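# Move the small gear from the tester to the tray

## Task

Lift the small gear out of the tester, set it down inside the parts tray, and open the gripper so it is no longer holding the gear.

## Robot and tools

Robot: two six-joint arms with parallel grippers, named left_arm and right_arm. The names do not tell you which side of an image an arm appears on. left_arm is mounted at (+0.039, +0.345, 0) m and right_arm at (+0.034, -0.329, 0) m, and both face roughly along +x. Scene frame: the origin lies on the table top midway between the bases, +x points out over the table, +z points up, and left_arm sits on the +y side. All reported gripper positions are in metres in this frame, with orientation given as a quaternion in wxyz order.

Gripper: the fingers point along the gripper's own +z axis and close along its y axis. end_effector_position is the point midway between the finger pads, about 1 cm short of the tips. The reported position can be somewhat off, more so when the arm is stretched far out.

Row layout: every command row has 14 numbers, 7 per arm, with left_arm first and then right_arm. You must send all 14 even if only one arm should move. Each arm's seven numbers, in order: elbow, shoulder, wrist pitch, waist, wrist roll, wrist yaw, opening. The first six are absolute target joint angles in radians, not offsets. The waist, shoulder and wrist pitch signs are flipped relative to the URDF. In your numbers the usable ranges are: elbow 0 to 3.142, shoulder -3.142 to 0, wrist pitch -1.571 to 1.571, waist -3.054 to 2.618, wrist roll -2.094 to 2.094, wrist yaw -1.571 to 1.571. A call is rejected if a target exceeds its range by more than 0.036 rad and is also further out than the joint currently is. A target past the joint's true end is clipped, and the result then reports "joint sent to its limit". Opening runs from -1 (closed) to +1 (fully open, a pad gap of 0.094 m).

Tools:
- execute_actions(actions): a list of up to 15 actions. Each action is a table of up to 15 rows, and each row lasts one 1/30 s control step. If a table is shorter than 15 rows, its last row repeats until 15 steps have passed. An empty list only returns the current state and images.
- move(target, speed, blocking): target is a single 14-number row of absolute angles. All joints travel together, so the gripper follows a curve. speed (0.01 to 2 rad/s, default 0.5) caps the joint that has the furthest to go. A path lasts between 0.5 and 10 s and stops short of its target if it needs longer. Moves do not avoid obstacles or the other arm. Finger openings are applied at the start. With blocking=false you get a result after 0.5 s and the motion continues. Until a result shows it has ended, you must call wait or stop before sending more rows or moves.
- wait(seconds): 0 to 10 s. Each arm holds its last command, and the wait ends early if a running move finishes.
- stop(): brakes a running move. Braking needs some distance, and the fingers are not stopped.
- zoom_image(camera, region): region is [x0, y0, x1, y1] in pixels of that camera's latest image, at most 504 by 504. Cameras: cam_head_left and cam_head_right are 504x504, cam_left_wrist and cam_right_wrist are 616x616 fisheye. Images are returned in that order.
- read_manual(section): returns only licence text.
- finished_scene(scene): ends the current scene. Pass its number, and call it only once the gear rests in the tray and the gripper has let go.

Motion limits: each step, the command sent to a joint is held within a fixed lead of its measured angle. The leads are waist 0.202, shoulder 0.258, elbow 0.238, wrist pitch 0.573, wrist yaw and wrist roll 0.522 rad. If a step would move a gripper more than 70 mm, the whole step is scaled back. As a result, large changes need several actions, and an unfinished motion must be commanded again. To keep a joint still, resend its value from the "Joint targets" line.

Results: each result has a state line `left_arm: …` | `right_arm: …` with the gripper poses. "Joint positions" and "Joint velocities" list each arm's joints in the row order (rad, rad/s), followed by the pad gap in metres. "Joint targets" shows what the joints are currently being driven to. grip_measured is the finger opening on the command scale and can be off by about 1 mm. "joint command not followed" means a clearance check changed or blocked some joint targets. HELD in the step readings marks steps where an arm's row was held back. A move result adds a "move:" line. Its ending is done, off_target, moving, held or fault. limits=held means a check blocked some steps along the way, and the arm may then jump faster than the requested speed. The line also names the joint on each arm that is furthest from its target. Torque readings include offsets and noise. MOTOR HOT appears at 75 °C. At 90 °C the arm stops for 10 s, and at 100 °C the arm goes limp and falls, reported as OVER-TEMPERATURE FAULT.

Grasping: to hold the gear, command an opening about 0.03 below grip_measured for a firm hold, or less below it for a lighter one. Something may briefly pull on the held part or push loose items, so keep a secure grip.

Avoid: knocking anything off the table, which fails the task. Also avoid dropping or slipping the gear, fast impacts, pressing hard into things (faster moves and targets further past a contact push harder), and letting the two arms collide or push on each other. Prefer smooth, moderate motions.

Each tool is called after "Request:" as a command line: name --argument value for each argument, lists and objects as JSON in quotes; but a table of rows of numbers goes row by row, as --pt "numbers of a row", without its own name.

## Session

Request:
execute_actions --actions '[]'

Scene clock: 0.00 s.
left_arm: end_effector_position=(+0.3976, +0.3899, +0.2407) grip_measured=+1.000 end_effector_quat_wxyz=(+0.225, +0.110, +0.966, -0.063) | right_arm: end_effector_position=(+0.5358, -0.3687, +0.1011) grip_measured=+1.000 end_effector_quat_wxyz=(-0.239, +0.690, +0.509, +0.455)
Joint names: [elbow, shoulder, wrist pitch, waist, wrist roll, wrist yaw]
Joint positions: left_arm=[ 1.695 -1.604  1.275 -0.368  0.428  0.275  0.094] | right_arm=[ 1.991 -2.399  1.065  0.314  1.529 -1.077  0.094]
Joint velocities: left_arm=[-0.017  0.007 -0.007 -0.002 -0.007 -0.007  0.   ] | right_arm=[-0.027  0.007  0.037  0.007  0.051  0.022  0.   ]
Joint torques (N m, as the arm reports them, + toward a larger Joint positions number): no reading
Joint targets: left_arm=[1.707 -1.593 1.270 -0.368 0.430 0.282] | right_arm=[1.999 -2.384 1.069 0.314 1.530 -1.090]
camera_calibration (this result's frames):
cam_left_wrist: T_world_to_cam=[[-0.0507687, -0.979962, 0.192608, 0.360626], [-0.99868, 0.0483123, -0.0174316, 0.434079], [0.00777693, -0.193238, -0.981121, 0.432328], [0, 0, 0, 1]] pos_world=[0.448452, 0.41597, 0.362274]
cam_right_wrist: T_world_to_cam=[[-0.867567, 0.490853, 0.0799477, 0.635703], [-0.110672, -0.347279, 0.931208, -0.144847], [0.484851, 0.799037, 0.355611, 0.118464], [0, 0, 0, 1]] pos_world=[0.478047, -0.456997, 0.0419328]

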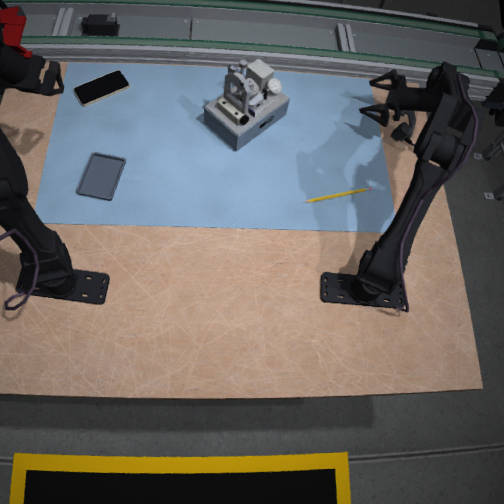

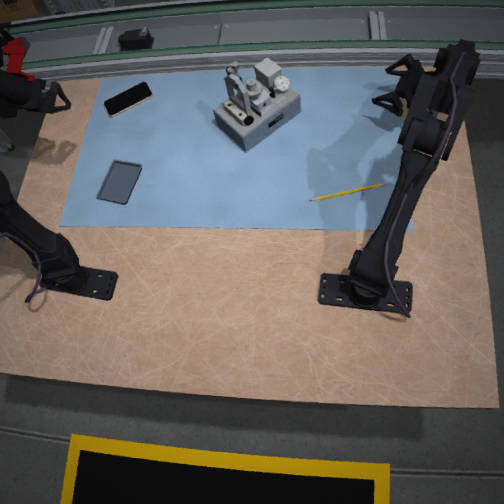

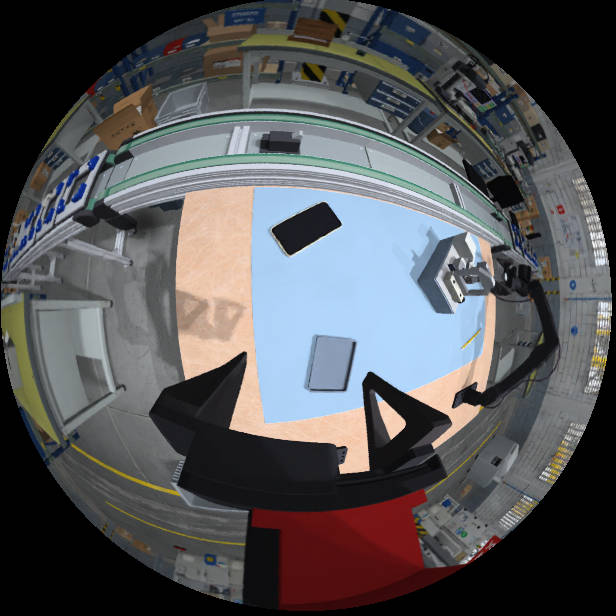

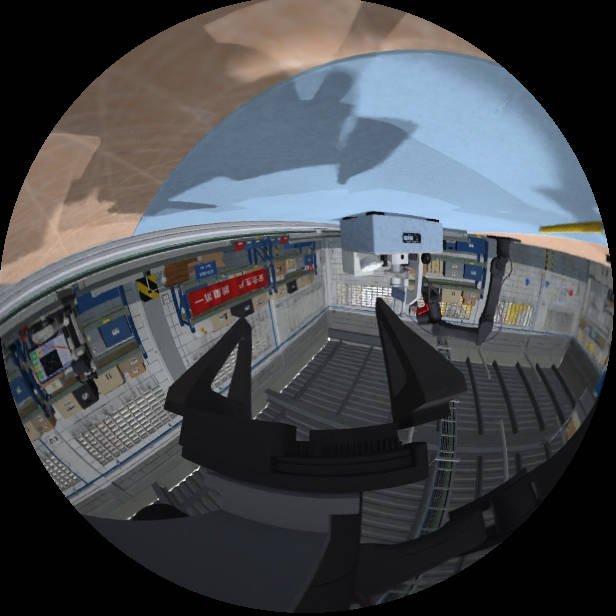

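Request:
execute_actions --actions '[]'

Scene clock: 19.93 s.
left_arm: end_effector_position=(+0.3976, +0.3899, +0.2407) grip_measured=+1.000 end_effector_quat_wxyz=(+0.225, +0.110, +0.966, -0.063) | right_arm: end_effector_position=(+0.5358, -0.3687, +0.1011) grip_measured=+1.000 end_effector_quat_wxyz=(-0.239, +0.690, +0.509, +0.455)
Joint names: [elbow, shoulder, wrist pitch, waist, wrist roll, wrist yaw]
Joint positions: left_arm=[ 1.695 -1.604  1.275 -0.368  0.428  0.275  0.094] | right_arm=[ 1.991 -2.399  1.065  0.314  1.529 -1.077  0.094]
Joint velocities: left_arm=[ 0.002 -0.002 -0.051 -0.002  0.007  0.022  0.   ] | right_arm=[-0.012  0.007  0.007 -0.012 -0.081 -0.022  0.   ]
Joint torques (N m, as the arm reports them, + toward a larger Joint positions number): left_arm=[ 6.43  6.7  -0.78  0.02 -0.01  0.19] | right_arm=[ 7.34 12.83 -0.41 -0.05  0.   -0.7 ]
Joint targets: left_arm=[1.707 -1.593 1.270 -0.368 0.430 0.282] | right_arm=[1.999 -2.384 1.069 0.314 1.530 -1.090]
camera_calibration (this result's frames):
cam_left_wrist: T_world_to_cam=[[-0.0507687, -0.979962, 0.192608, 0.360626], [-0.99868, 0.0483123, -0.0174316, 0.434079], [0.00777693, -0.193238, -0.981121, 0.432328], [0, 0, 0, 1]] pos_world=[0.448452, 0.41597, 0.362274]
cam_right_wrist: T_world_to_cam=[[-0.867567, 0.490853, 0.0799477, 0.635703], [-0.110672, -0.347279, 0.931208, -0.144847], [0.484851, 0.799037, 0.355611, 0.118464], [0, 0, 0, 1]] pos_world=[0.478047, -0.456997, 0.0419328]

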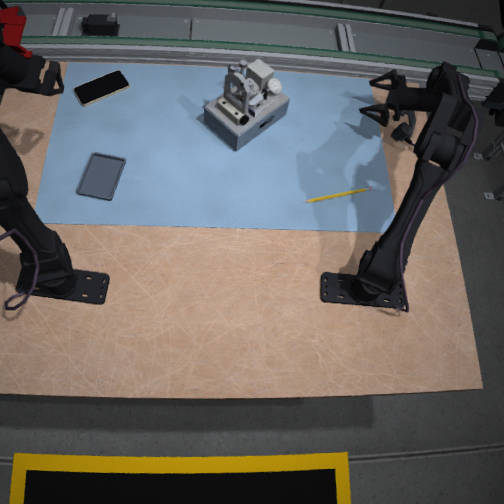

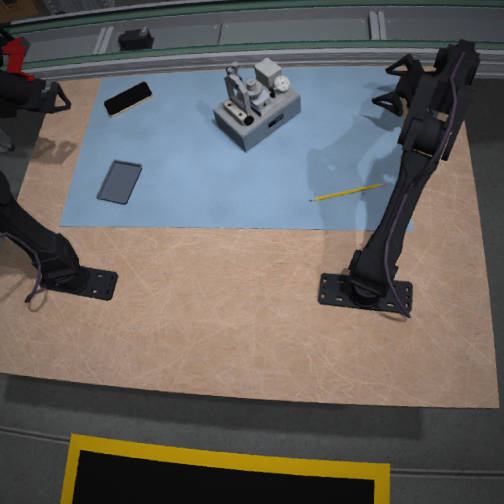

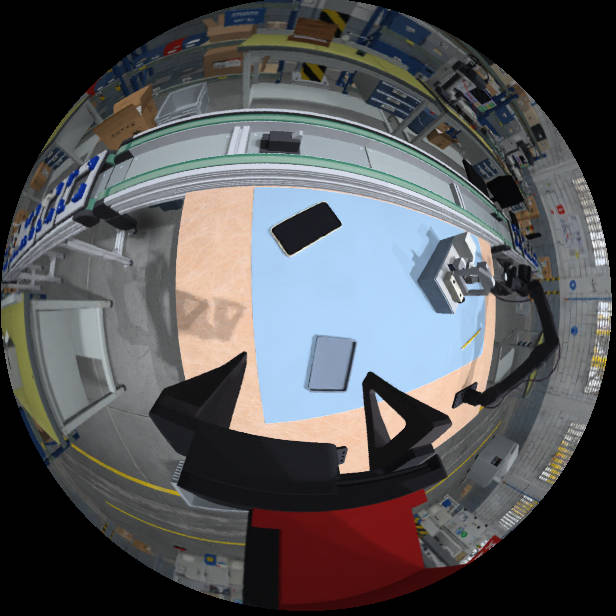

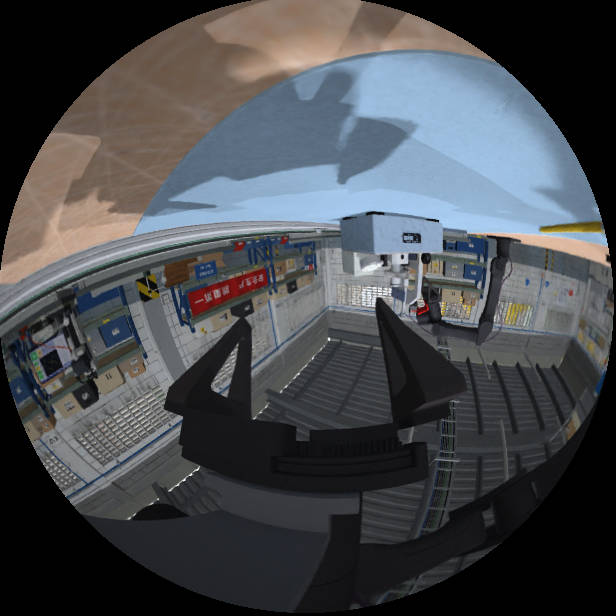

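Request:
zoom_image --camera "cam_head_left" --region '[190,40,310,160]'

Request:
zoom_image --camera "cam_head_right" --region '[200,45,320,165]'

Region (190, 40, 310, 160) of cam_head_left's 504x504 image, scaled by 4.200, with more detail than that image has.

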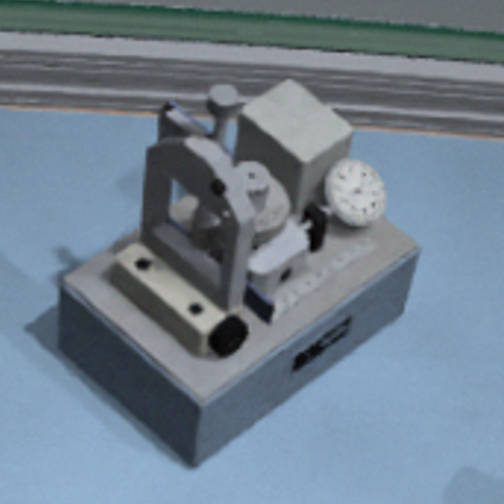

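Region (200, 45, 320, 165) of cam_head_right's 504x504 image, scaled by 4.200, with more detail than that image has.

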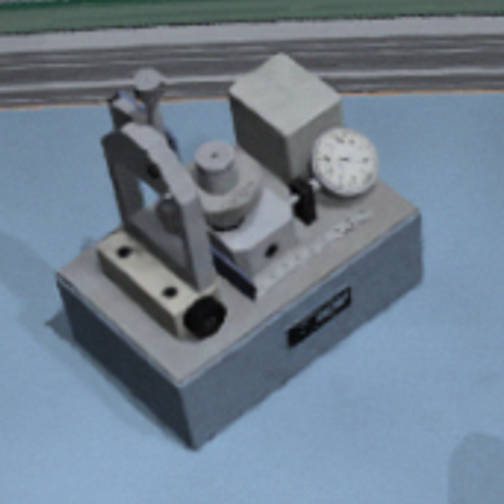

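Request:
move --target '[0.75,-1.99,-1.27,0.2,0,0.24,-0.35, 1.47,-2.105,-0.70,0.15,0,-1.3,0.3]' --speed 0.9

Request:
move --target '[0.75,-1.99,-1.27,0.505,0,0.235,-0.35, 1.47,-2.105,-0.70,-0.19,0,-1.3,0.3]' --speed 0.3

Scene clock: 66.97 s.
left_arm: end_effector_position=(+0.5104, +0.1508, +0.1534) grip_measured=-0.349 end_effector_quat_wxyz=(+0.688, +0.197, +0.672, -0.190) | right_arm: end_effector_position=(+0.5726, -0.2854, +0.2425) grip_measured=+0.302 end_effector_quat_wxyz=(+0.618, -0.355, +0.609, +0.349)
Joint names: [elbow, shoulder, wrist pitch, waist, wrist roll, wrist yaw]
Joint positions: left_arm=[ 0.756 -1.988 -1.251  0.195  0.01   0.247  0.031] | right_arm=[ 1.479 -2.135 -0.68   0.159  0.009 -1.287  0.061]
Joint velocities: left_arm=[ 0.012  0.007  0.11  -0.007  0.022  0.051 -0.001] | right_arm=[-0.027  0.007  0.081 -0.012 -0.007 -0.007 -0.   ]
Joint torques (N m, as the arm reports them, + toward a larger Joint positions number): left_arm=[ 3.85  7.7  -1.81  0.45 -0.13 -0.03] | right_arm=[ 6.28 12.86 -1.6  -0.85 -0.07 -0.13]
Joint targets: left_arm=[0.750 -1.990 -1.270 0.200 0.000 0.240] | right_arm=[1.470 -2.105 -0.700 0.150 0.000 -1.300]
move: off_target (right_arm); limits=none; left_arm: farthest joint: the wrist pitch, 0.019 radians from its target (2.545 radians at the start); right_arm: farthest joint: the shoulder, 0.030 radians from its target (0.294 radians at the start)
camera_calibration (this result's frames):
cam_left_wrist: T_world_to_cam=[[-0.539393, -0.81609, 0.207493, 0.371332], [-0.431154, 0.0560066, -0.900538, 0.40138], [0.723299, -0.575205, -0.38207, -0.0999362], [0, 0, 0, 1]] pos_world=[0.445634, 0.223076, 0.246227]
cam_right_wrist: T_world_to_cam=[[0.848973, -0.472457, -0.236703, -0.56557], [-0.501466, -0.579029, -0.642851, 0.295805], [0.166662, 0.664462, -0.728501, 0.39046], [0, 0, 0, 1]] pos_world=[0.563415, -0.355374, 0.340736]

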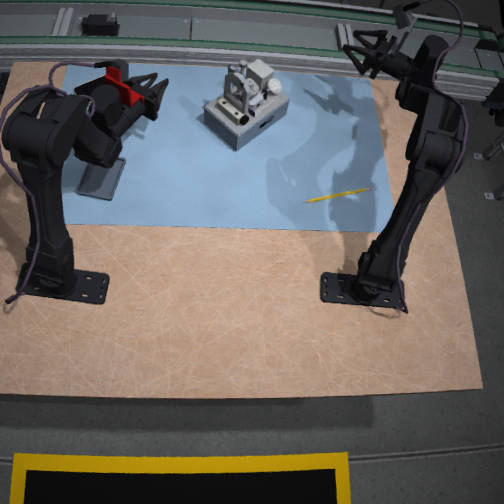

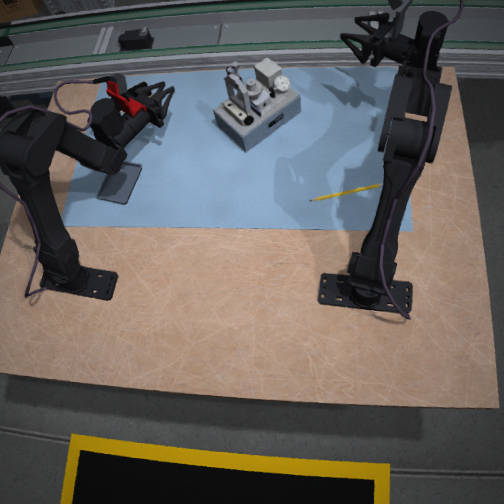

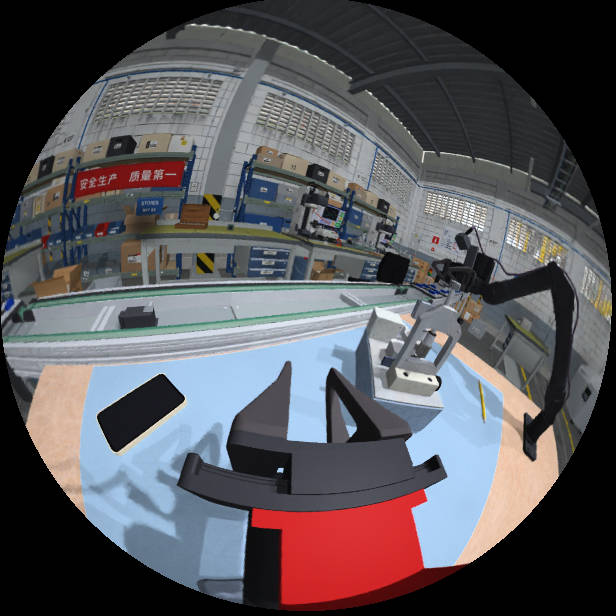

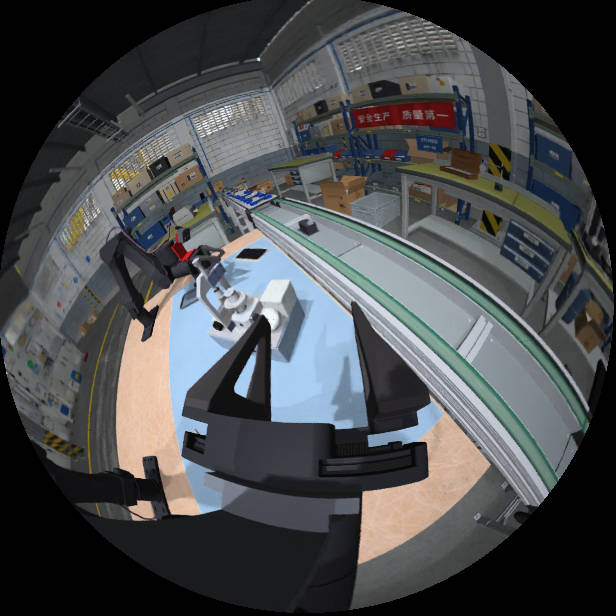

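Scene clock: 68.50 s.
left_arm: end_effector_position=(+0.4303, +0.0180, +0.1534) grip_measured=-0.349 end_effector_quat_wxyz=(+0.651, +0.295, +0.635, -0.291) | right_arm: end_effector_position=(+0.5251, -0.1041, +0.2426) grip_measured=+0.302 end_effector_quat_wxyz=(+0.548, -0.456, +0.537, +0.451)
Joint names: [elbow, shoulder, wrist pitch, waist, wrist roll, wrist yaw]
Joint positions: left_arm=[ 0.756 -1.988 -1.251  0.502  0.01   0.241  0.031] | right_arm=[ 1.479 -2.135 -0.68  -0.189  0.008 -1.289  0.061]
Joint velocities: left_arm=[-0.017  0.017  0.007  0.002 -0.022  0.022 -0.001] | right_arm=[-0.002 -0.022  0.051 -0.002  0.007 -0.007 -0.   ]
Joint torques (N m, as the arm reports them, + toward a larger Joint positions number): left_arm=[ 3.81  7.72 -1.83  0.28 -0.12 -0.06] | right_arm=[ 6.26 12.85 -1.52 -0.3  -0.09 -0.14]
Joint targets: left_arm=[0.750 -1.990 -1.270 0.505 -0.000 0.235] | right_arm=[1.470 -2.105 -0.700 -0.190 -0.000 -1.300]
move: off_target (right_arm); limits=none; left_arm: farthest joint: the wrist pitch, 0.019 radians from its target (0.019 radians at the start); right_arm: farthest joint: the shoulder, 0.030 radians from its target (0.030 radians at the start)
camera_calibration (this result's frames):
cam_left_wrist: T_world_to_cam=[[-0.757488, -0.618841, 0.207961, 0.309959], [-0.39534, 0.181314, -0.900462, 0.356605], [0.519536, -0.764305, -0.381996, -0.0273132], [0, 0, 0, 1]] pos_world=[0.38996, 0.106282, 0.246216]
cam_right_wrist: T_world_to_cam=[[0.959862, -0.15219, -0.23559, -0.464721], [-0.271377, -0.716127, -0.643053, 0.241965], [-0.0708461, 0.681176, -0.728684, 0.404411], [0, 0, 0, 1]] pos_world=[0.540382, -0.172923, 0.340801]

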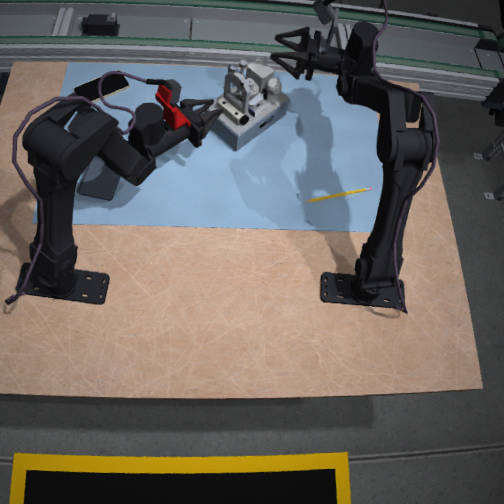

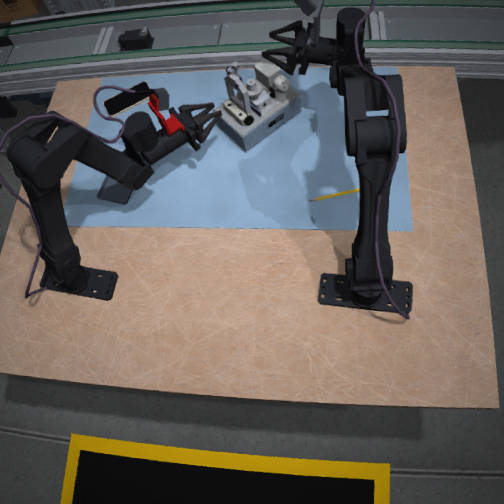

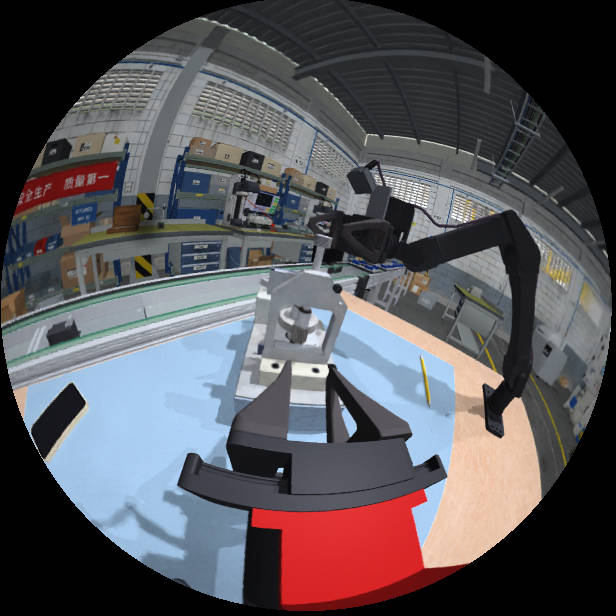

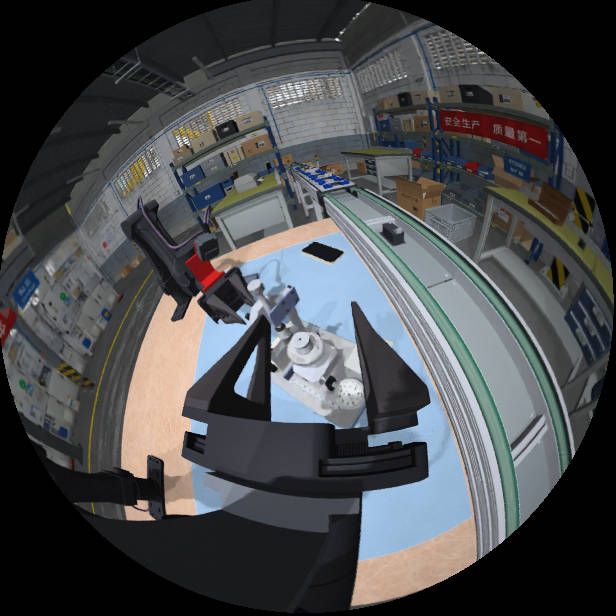

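Request:
zoom_image --camera "cam_left_wrist" --region '[230,200,390,420]'

Request:
zoom_image --camera "cam_right_wrist" --region '[210,250,370,410]'

Region (230, 200, 390, 420) of cam_left_wrist's 616x616 image, scaled by 2.291, with more detail than that image has; it fills the left 367 columns of this view, and the rest is white.

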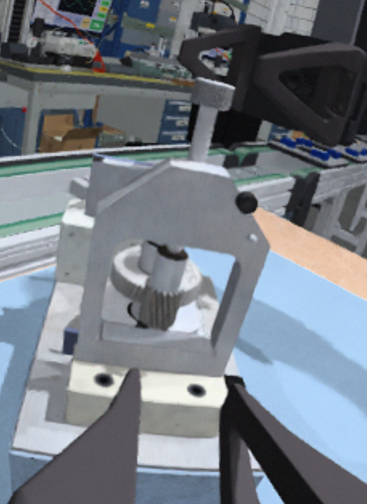

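Region (210, 250, 370, 410) of cam_right_wrist's 616x616 image, scaled by 3.150, with more detail than that image has.

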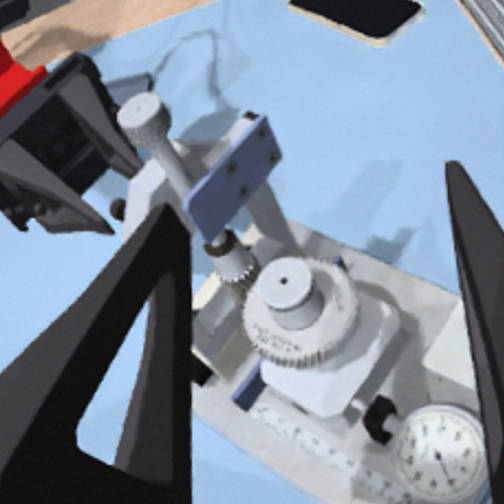

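Request:
move --target '[0.968,-2.098,-1.16,0.52,0,0.217,-0.35, 1.446,-2.10,-0.71,-0.275,0,-1.3,0.3]' --speed 0.15

Request:
zoom_image --camera "cam_left_wrist" --region '[230,200,390,420]'

Request:
zoom_image --camera "cam_right_wrist" --region '[220,240,400,420]'

Scene clock: 97.10 s.
left_arm: end_effector_position=(+0.4630, -0.0080, +0.1516) grip_measured=-0.349 end_effector_quat_wxyz=(+0.651, +0.293, +0.638, -0.289) | right_arm: end_effector_position=(+0.5038, -0.0676, +0.2350) grip_measured=+0.302 end_effector_quat_wxyz=(+0.525, -0.474, +0.524, +0.475)
Joint names: [elbow, shoulder, wrist pitch, waist, wrist roll, wrist yaw]
Joint positions: left_arm=[ 0.942 -2.095 -1.168  0.512  0.01   0.224  0.031] | right_arm=[ 1.454 -2.135 -0.69  -0.266  0.008 -1.289  0.061]
Joint velocities: left_arm=[-0.012  0.012  0.051  0.017 -0.066 -0.037  0.001] | right_arm=[-0.007  0.002  0.007  0.012  0.022  0.022 -0.001]
Joint torques (N m, as the arm reports them, + toward a larger Joint positions number): left_arm=[ 6.6   8.66 -1.58  0.78 -0.12 -0.04] | right_arm=[ 6.31 13.22 -1.55 -0.83 -0.1  -0.12]
Joint targets: left_arm=[0.968 -2.098 -1.160 0.520 -0.000 0.217] | right_arm=[1.446 -2.100 -0.710 -0.275 0.000 -1.300]
move: off_target (left_arm, right_arm); limits=none; left_arm: farthest joint: the elbow, 0.026 radians from its target (0.212 radians at the start); right_arm: farthest joint: the shoulder, 0.035 radians from its target (0.035 radians at the start)
camera_calibration (this result's frames):
cam_left_wrist: T_world_to_cam=[[-0.752069, -0.624905, 0.20949, 0.316196], [-0.399647, 0.179631, -0.898897, 0.374374], [0.524094, -0.759754, -0.384836, -0.0665254], [0, 0, 0, 1]] pos_world=[0.422284, 0.0798005, 0.244683]
cam_right_wrist: T_world_to_cam=[[0.965056, -0.0788831, -0.249887, -0.434897], [-0.225336, -0.73657, -0.637722, 0.231619], [-0.133754, 0.671746, -0.728606, 0.403546], [0, 0, 0, 1]] pos_world=[0.525868, -0.134783, 0.33306]

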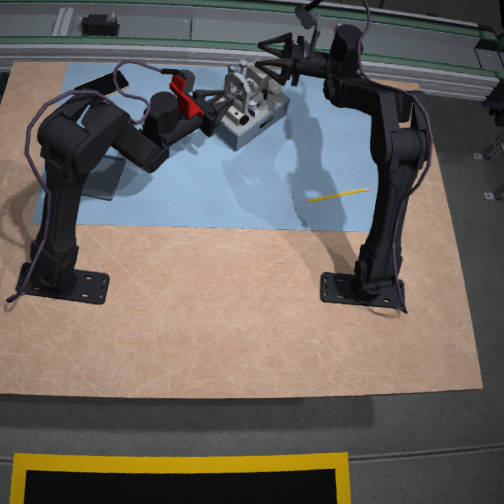

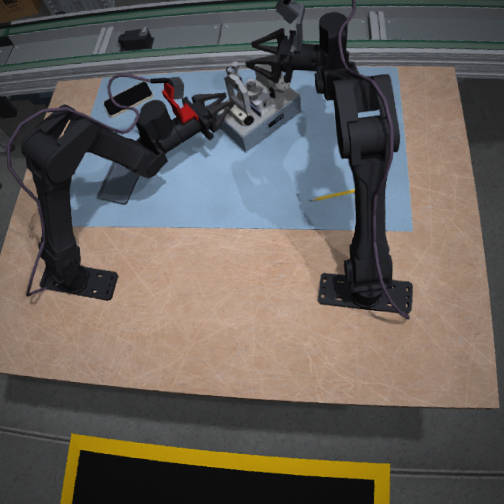

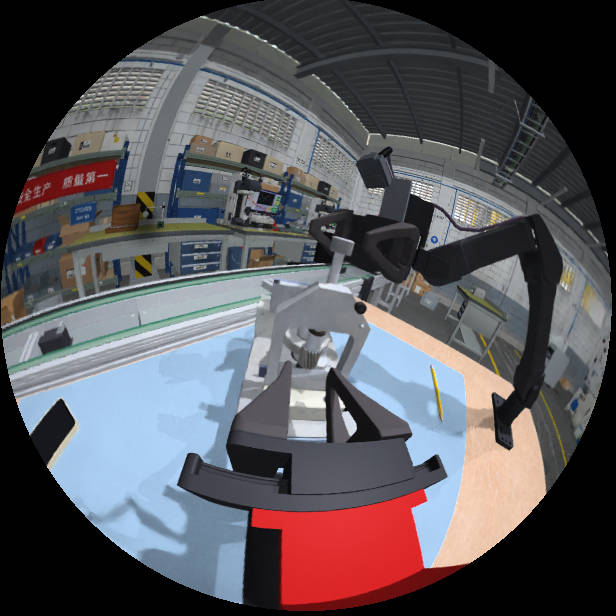

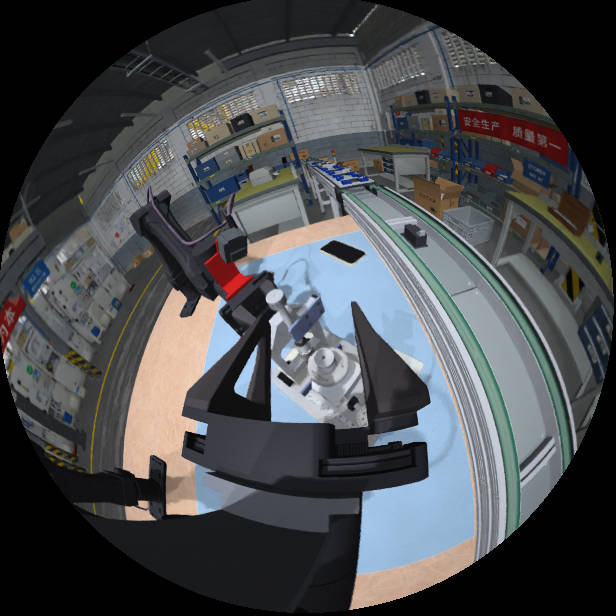

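Region (230, 200, 390, 420) of cam_left_wrist's 616x616 image, scaled by 2.291, with more detail than that image has; it fills the left 367 columns of this view, and the rest is white.

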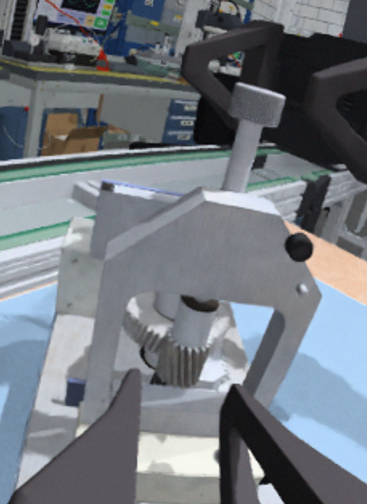

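Region (220, 240, 400, 420) of cam_right_wrist's 616x616 image, scaled by 2.800, with more detail than that image has.

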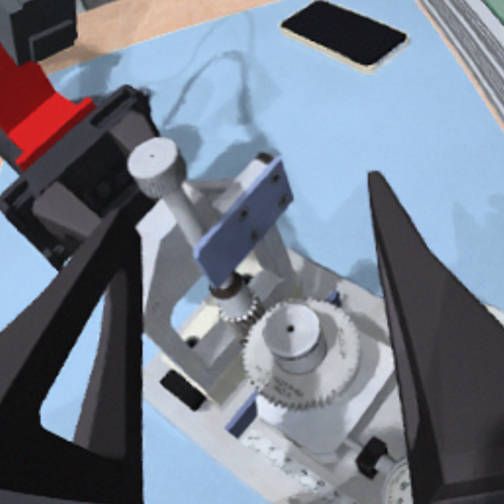

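Request:
move --target '[1.144,-2.204,-1.075,0.546,0,0.193,-0.35, 1.446,-2.10,-0.71,-0.346,0,-1.3,0.5]' --speed 0.1

Request:
zoom_image --camera "cam_left_wrist" --region '[230,220,390,440]'

Request:
zoom_image --camera "cam_right_wrist" --region '[220,240,400,420]'

Scene clock: 119.10 s.
left_arm: end_effector_position=(+0.4863, -0.0385, +0.1437) grip_measured=-0.349 end_effector_quat_wxyz=(+0.646, +0.295, +0.642, -0.289) | right_arm: end_effector_position=(+0.4844, -0.0353, +0.2350) grip_measured=+0.498 end_effector_quat_wxyz=(+0.508, -0.492, +0.507, +0.493)
Joint names: [elbow, shoulder, wrist pitch, waist, wrist roll, wrist yaw]
Joint positions: left_arm=[ 1.118 -2.202 -1.085  0.538  0.01   0.2    0.031] | right_arm=[ 1.454 -2.135 -0.69  -0.336  0.008 -1.289  0.07 ]
Joint velocities: left_arm=[ 0.012  0.017 -0.022  0.027 -0.081 -0.066 -0.001] | right_arm=[ 0.017  0.002  0.007 -0.017 -0.007  0.022  0.   ]
Joint torques (N m, as the arm reports them, + toward a larger Joint positions number): left_arm=[ 6.95  9.76 -1.55  0.75 -0.13 -0.04] | right_arm=[ 6.24 13.1  -1.59 -0.79 -0.11 -0.11]
Joint targets: left_arm=[1.144 -2.204 -1.075 0.546 -0.000 0.193] | right_arm=[1.446 -2.100 -0.710 -0.346 -0.000 -1.300]
move: off_target (left_arm, right_arm); limits=none; left_arm: farthest joint: the elbow, 0.026 radians from its target (0.202 radians at the start); right_arm: farthest joint: the shoulder, 0.035 radians from its target (0.035 radians at the start)
camera_calibration (this result's frames):
cam_left_wrist: T_world_to_cam=[[-0.751079, -0.624925, 0.212954, 0.315326], [-0.409493, 0.187938, -0.892746, 0.386319], [0.517877, -0.757726, -0.397058, -0.100119], [0, 0, 0, 1]] pos_world=[0.446879, 0.0485882, 0.237981]
cam_right_wrist: T_world_to_cam=[[0.968212, -0.0110057, -0.249887, -0.412695], [-0.173122, -0.75056, -0.637722, 0.225253], [-0.180537, 0.660711, -0.728606, 0.401504], [0, 0, 0, 1]] pos_world=[0.511059, -0.100755, 0.33306]

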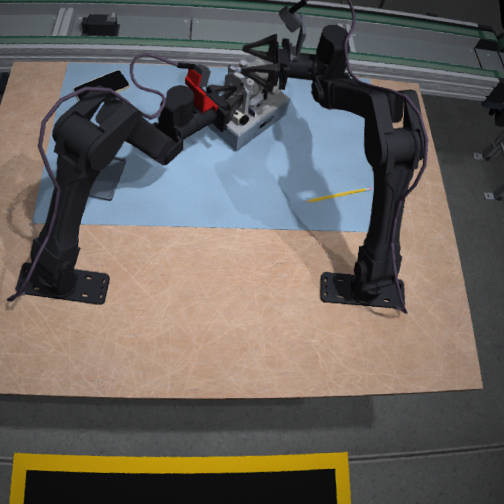

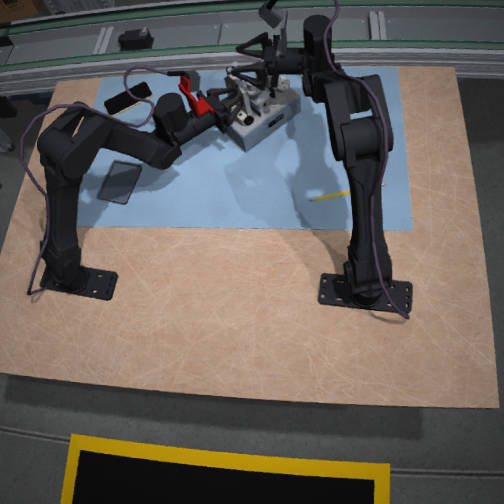

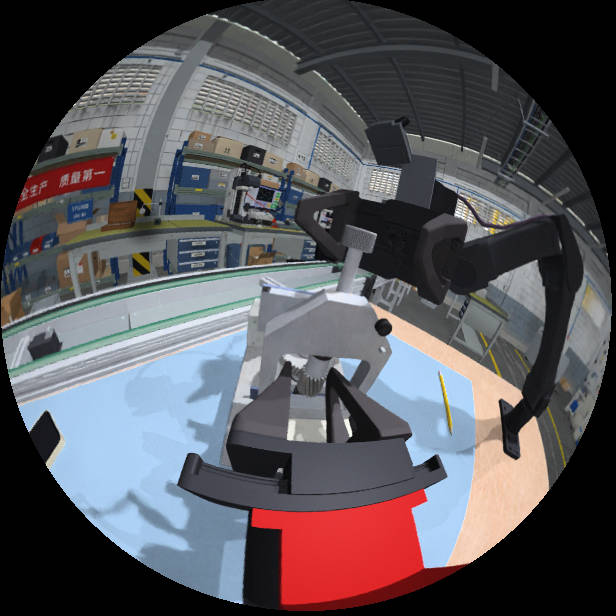

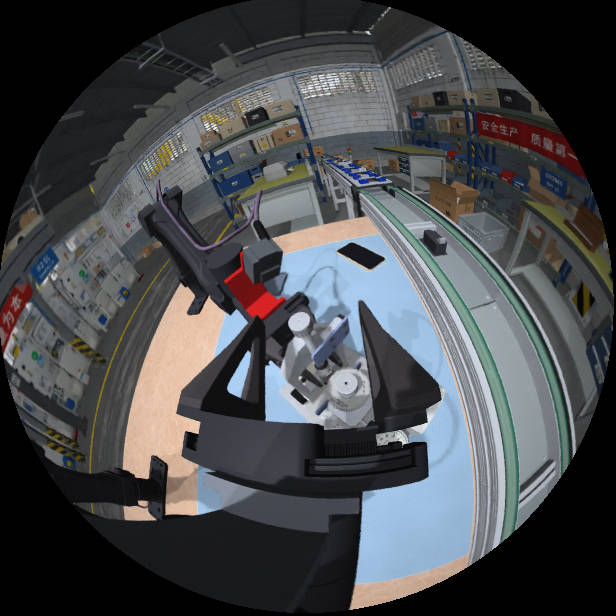

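Region (230, 220, 390, 440) of cam_left_wrist's 616x616 image, scaled by 2.291, with more detail than that image has; it fills the left 367 columns of this view, and the rest is white.

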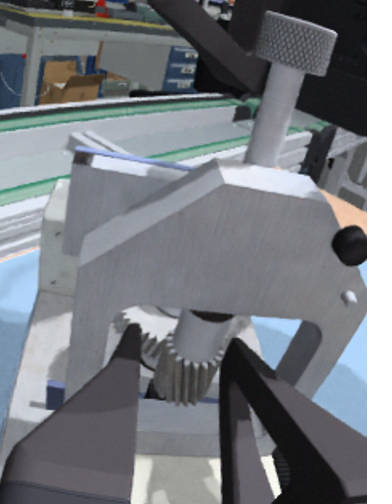

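Region (220, 240, 400, 420) of cam_right_wrist's 616x616 image, scaled by 2.800, with more detail than that image has.

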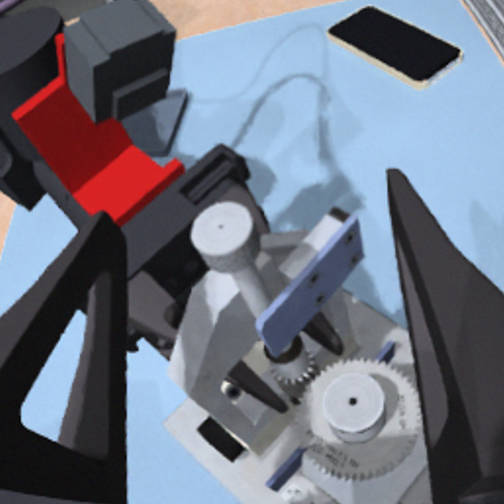

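Request:
move --target '[1.144,-2.204,-1.075,0.546,0,0.193,-0.58, 1.446,-2.10,-0.71,-0.370,0,-1.3,-0.2]' --speed 0.04

Request:
zoom_image --camera "cam_left_wrist" --region '[240,180,460,420]'

Request:
zoom_image --camera "cam_right_wrist" --region '[220,240,400,420]'

Scene clock: 132.50 s.
left_arm: end_effector_position=(+0.4854, -0.0394, +0.1436) grip_measured=-0.579 end_effector_quat_wxyz=(+0.645, +0.296, +0.642, -0.290) | right_arm: end_effector_position=(+0.4773, -0.0247, +0.2350) grip_measured=-0.198 end_effector_quat_wxyz=(+0.502, -0.498, +0.501, +0.499)
Joint names: [elbow, shoulder, wrist pitch, waist, wrist roll, wrist yaw]
Joint positions: left_arm=[ 1.118 -2.202 -1.085  0.539  0.01   0.205  0.02 ] | right_arm=[ 1.454 -2.135 -0.69  -0.36   0.008 -1.289  0.038]
Joint velocities: left_arm=[-0.007  0.017  0.007  0.002  0.11   0.007 -0.001] | right_arm=[-0.002  0.017  0.007  0.007  0.007 -0.037  0.001]
Joint torques (N m, as the arm reports them, + toward a larger Joint positions number): left_arm=[ 6.94  9.74 -1.56  0.65 -0.12 -0.07] | right_arm=[ 6.33 13.17 -1.6  -0.93 -0.12 -0.09]
Joint targets: left_arm=[1.144 -2.204 -1.075 0.546 -0.000 0.193] | right_arm=[1.446 -2.100 -0.710 -0.370 0.000 -1.300]
move: off_target (left_arm, right_arm); limits=none; left_arm: farthest joint: the elbow, 0.026 radians from its target (0.026 radians at the start); right_arm: farthest joint: the shoulder, 0.035 radians from its target (0.035 radians at the start)
camera_calibration (this result's frames):
cam_left_wrist: T_world_to_cam=[[-0.754342, -0.620955, 0.213033, 0.315845], [-0.40875, 0.190333, -0.892579, 0.385739], [0.513704, -0.760387, -0.397392, -0.0983826], [0, 0, 0, 1]] pos_world=[0.446466, 0.0478979, 0.23792]
cam_right_wrist: T_world_to_cam=[[0.968202, 0.0118949, -0.249887, -0.405169], [-0.155324, -0.754444, -0.637722, 0.223373], [-0.196112, 0.656257, -0.728606, 0.400568], [0, 0, 0, 1]] pos_world=[0.505536, -0.0895336, 0.33306]

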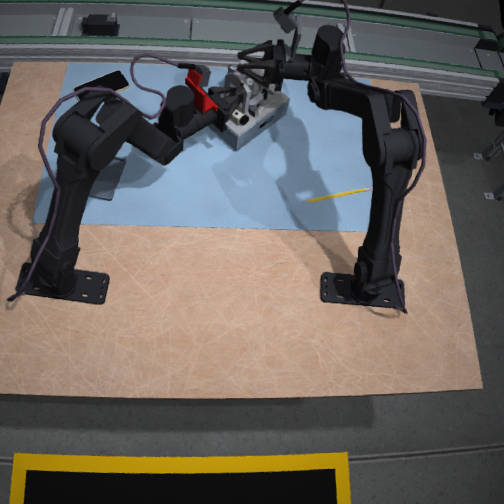

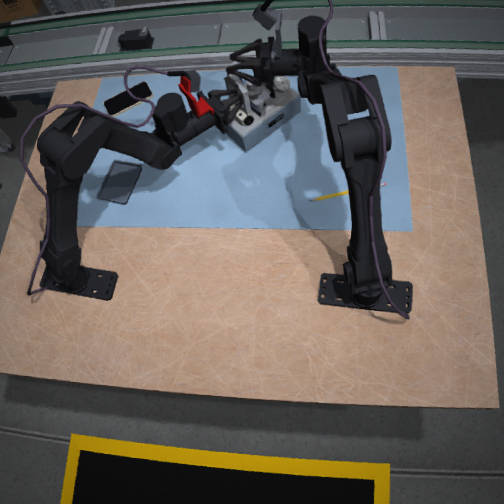

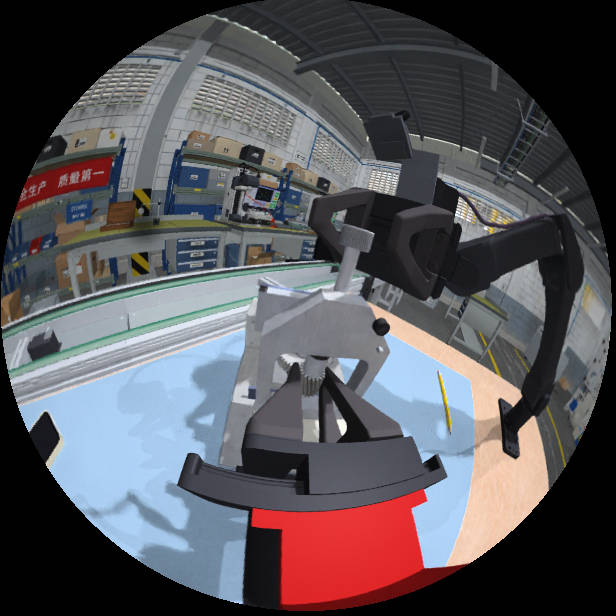

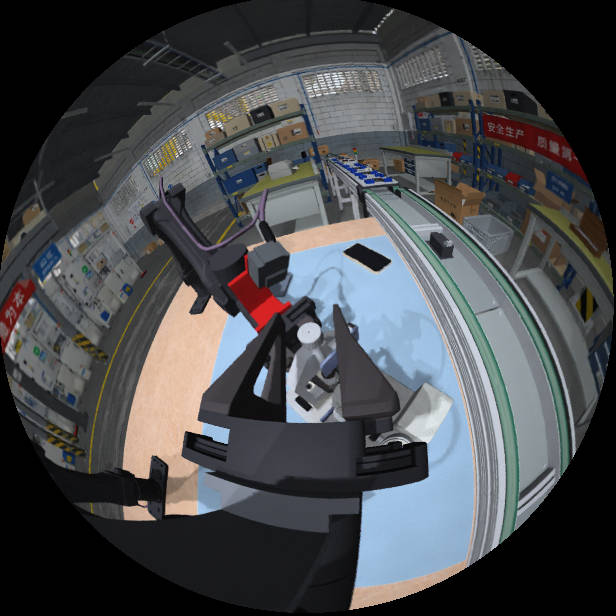

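Region (240, 180, 460, 420) of cam_left_wrist's 616x616 image, scaled by 2.100, with more detail than that image has; it fills the left 462 columns of this view, and the rest is white.

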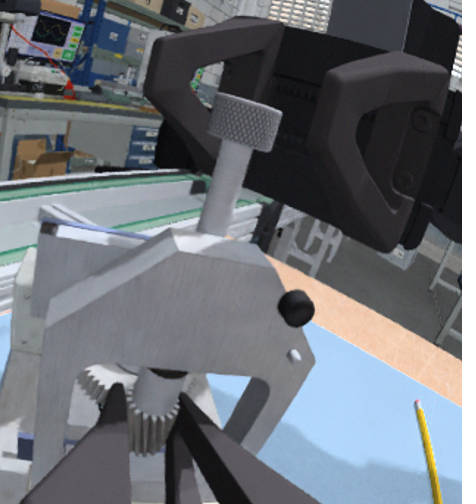

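Region (220, 240, 400, 420) of cam_right_wrist's 616x616 image, scaled by 2.800, with more detail than that image has.

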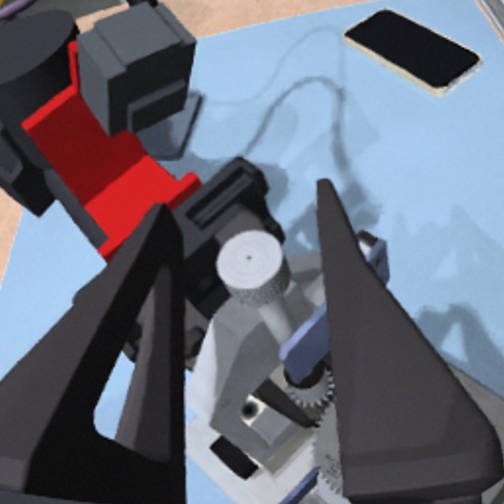

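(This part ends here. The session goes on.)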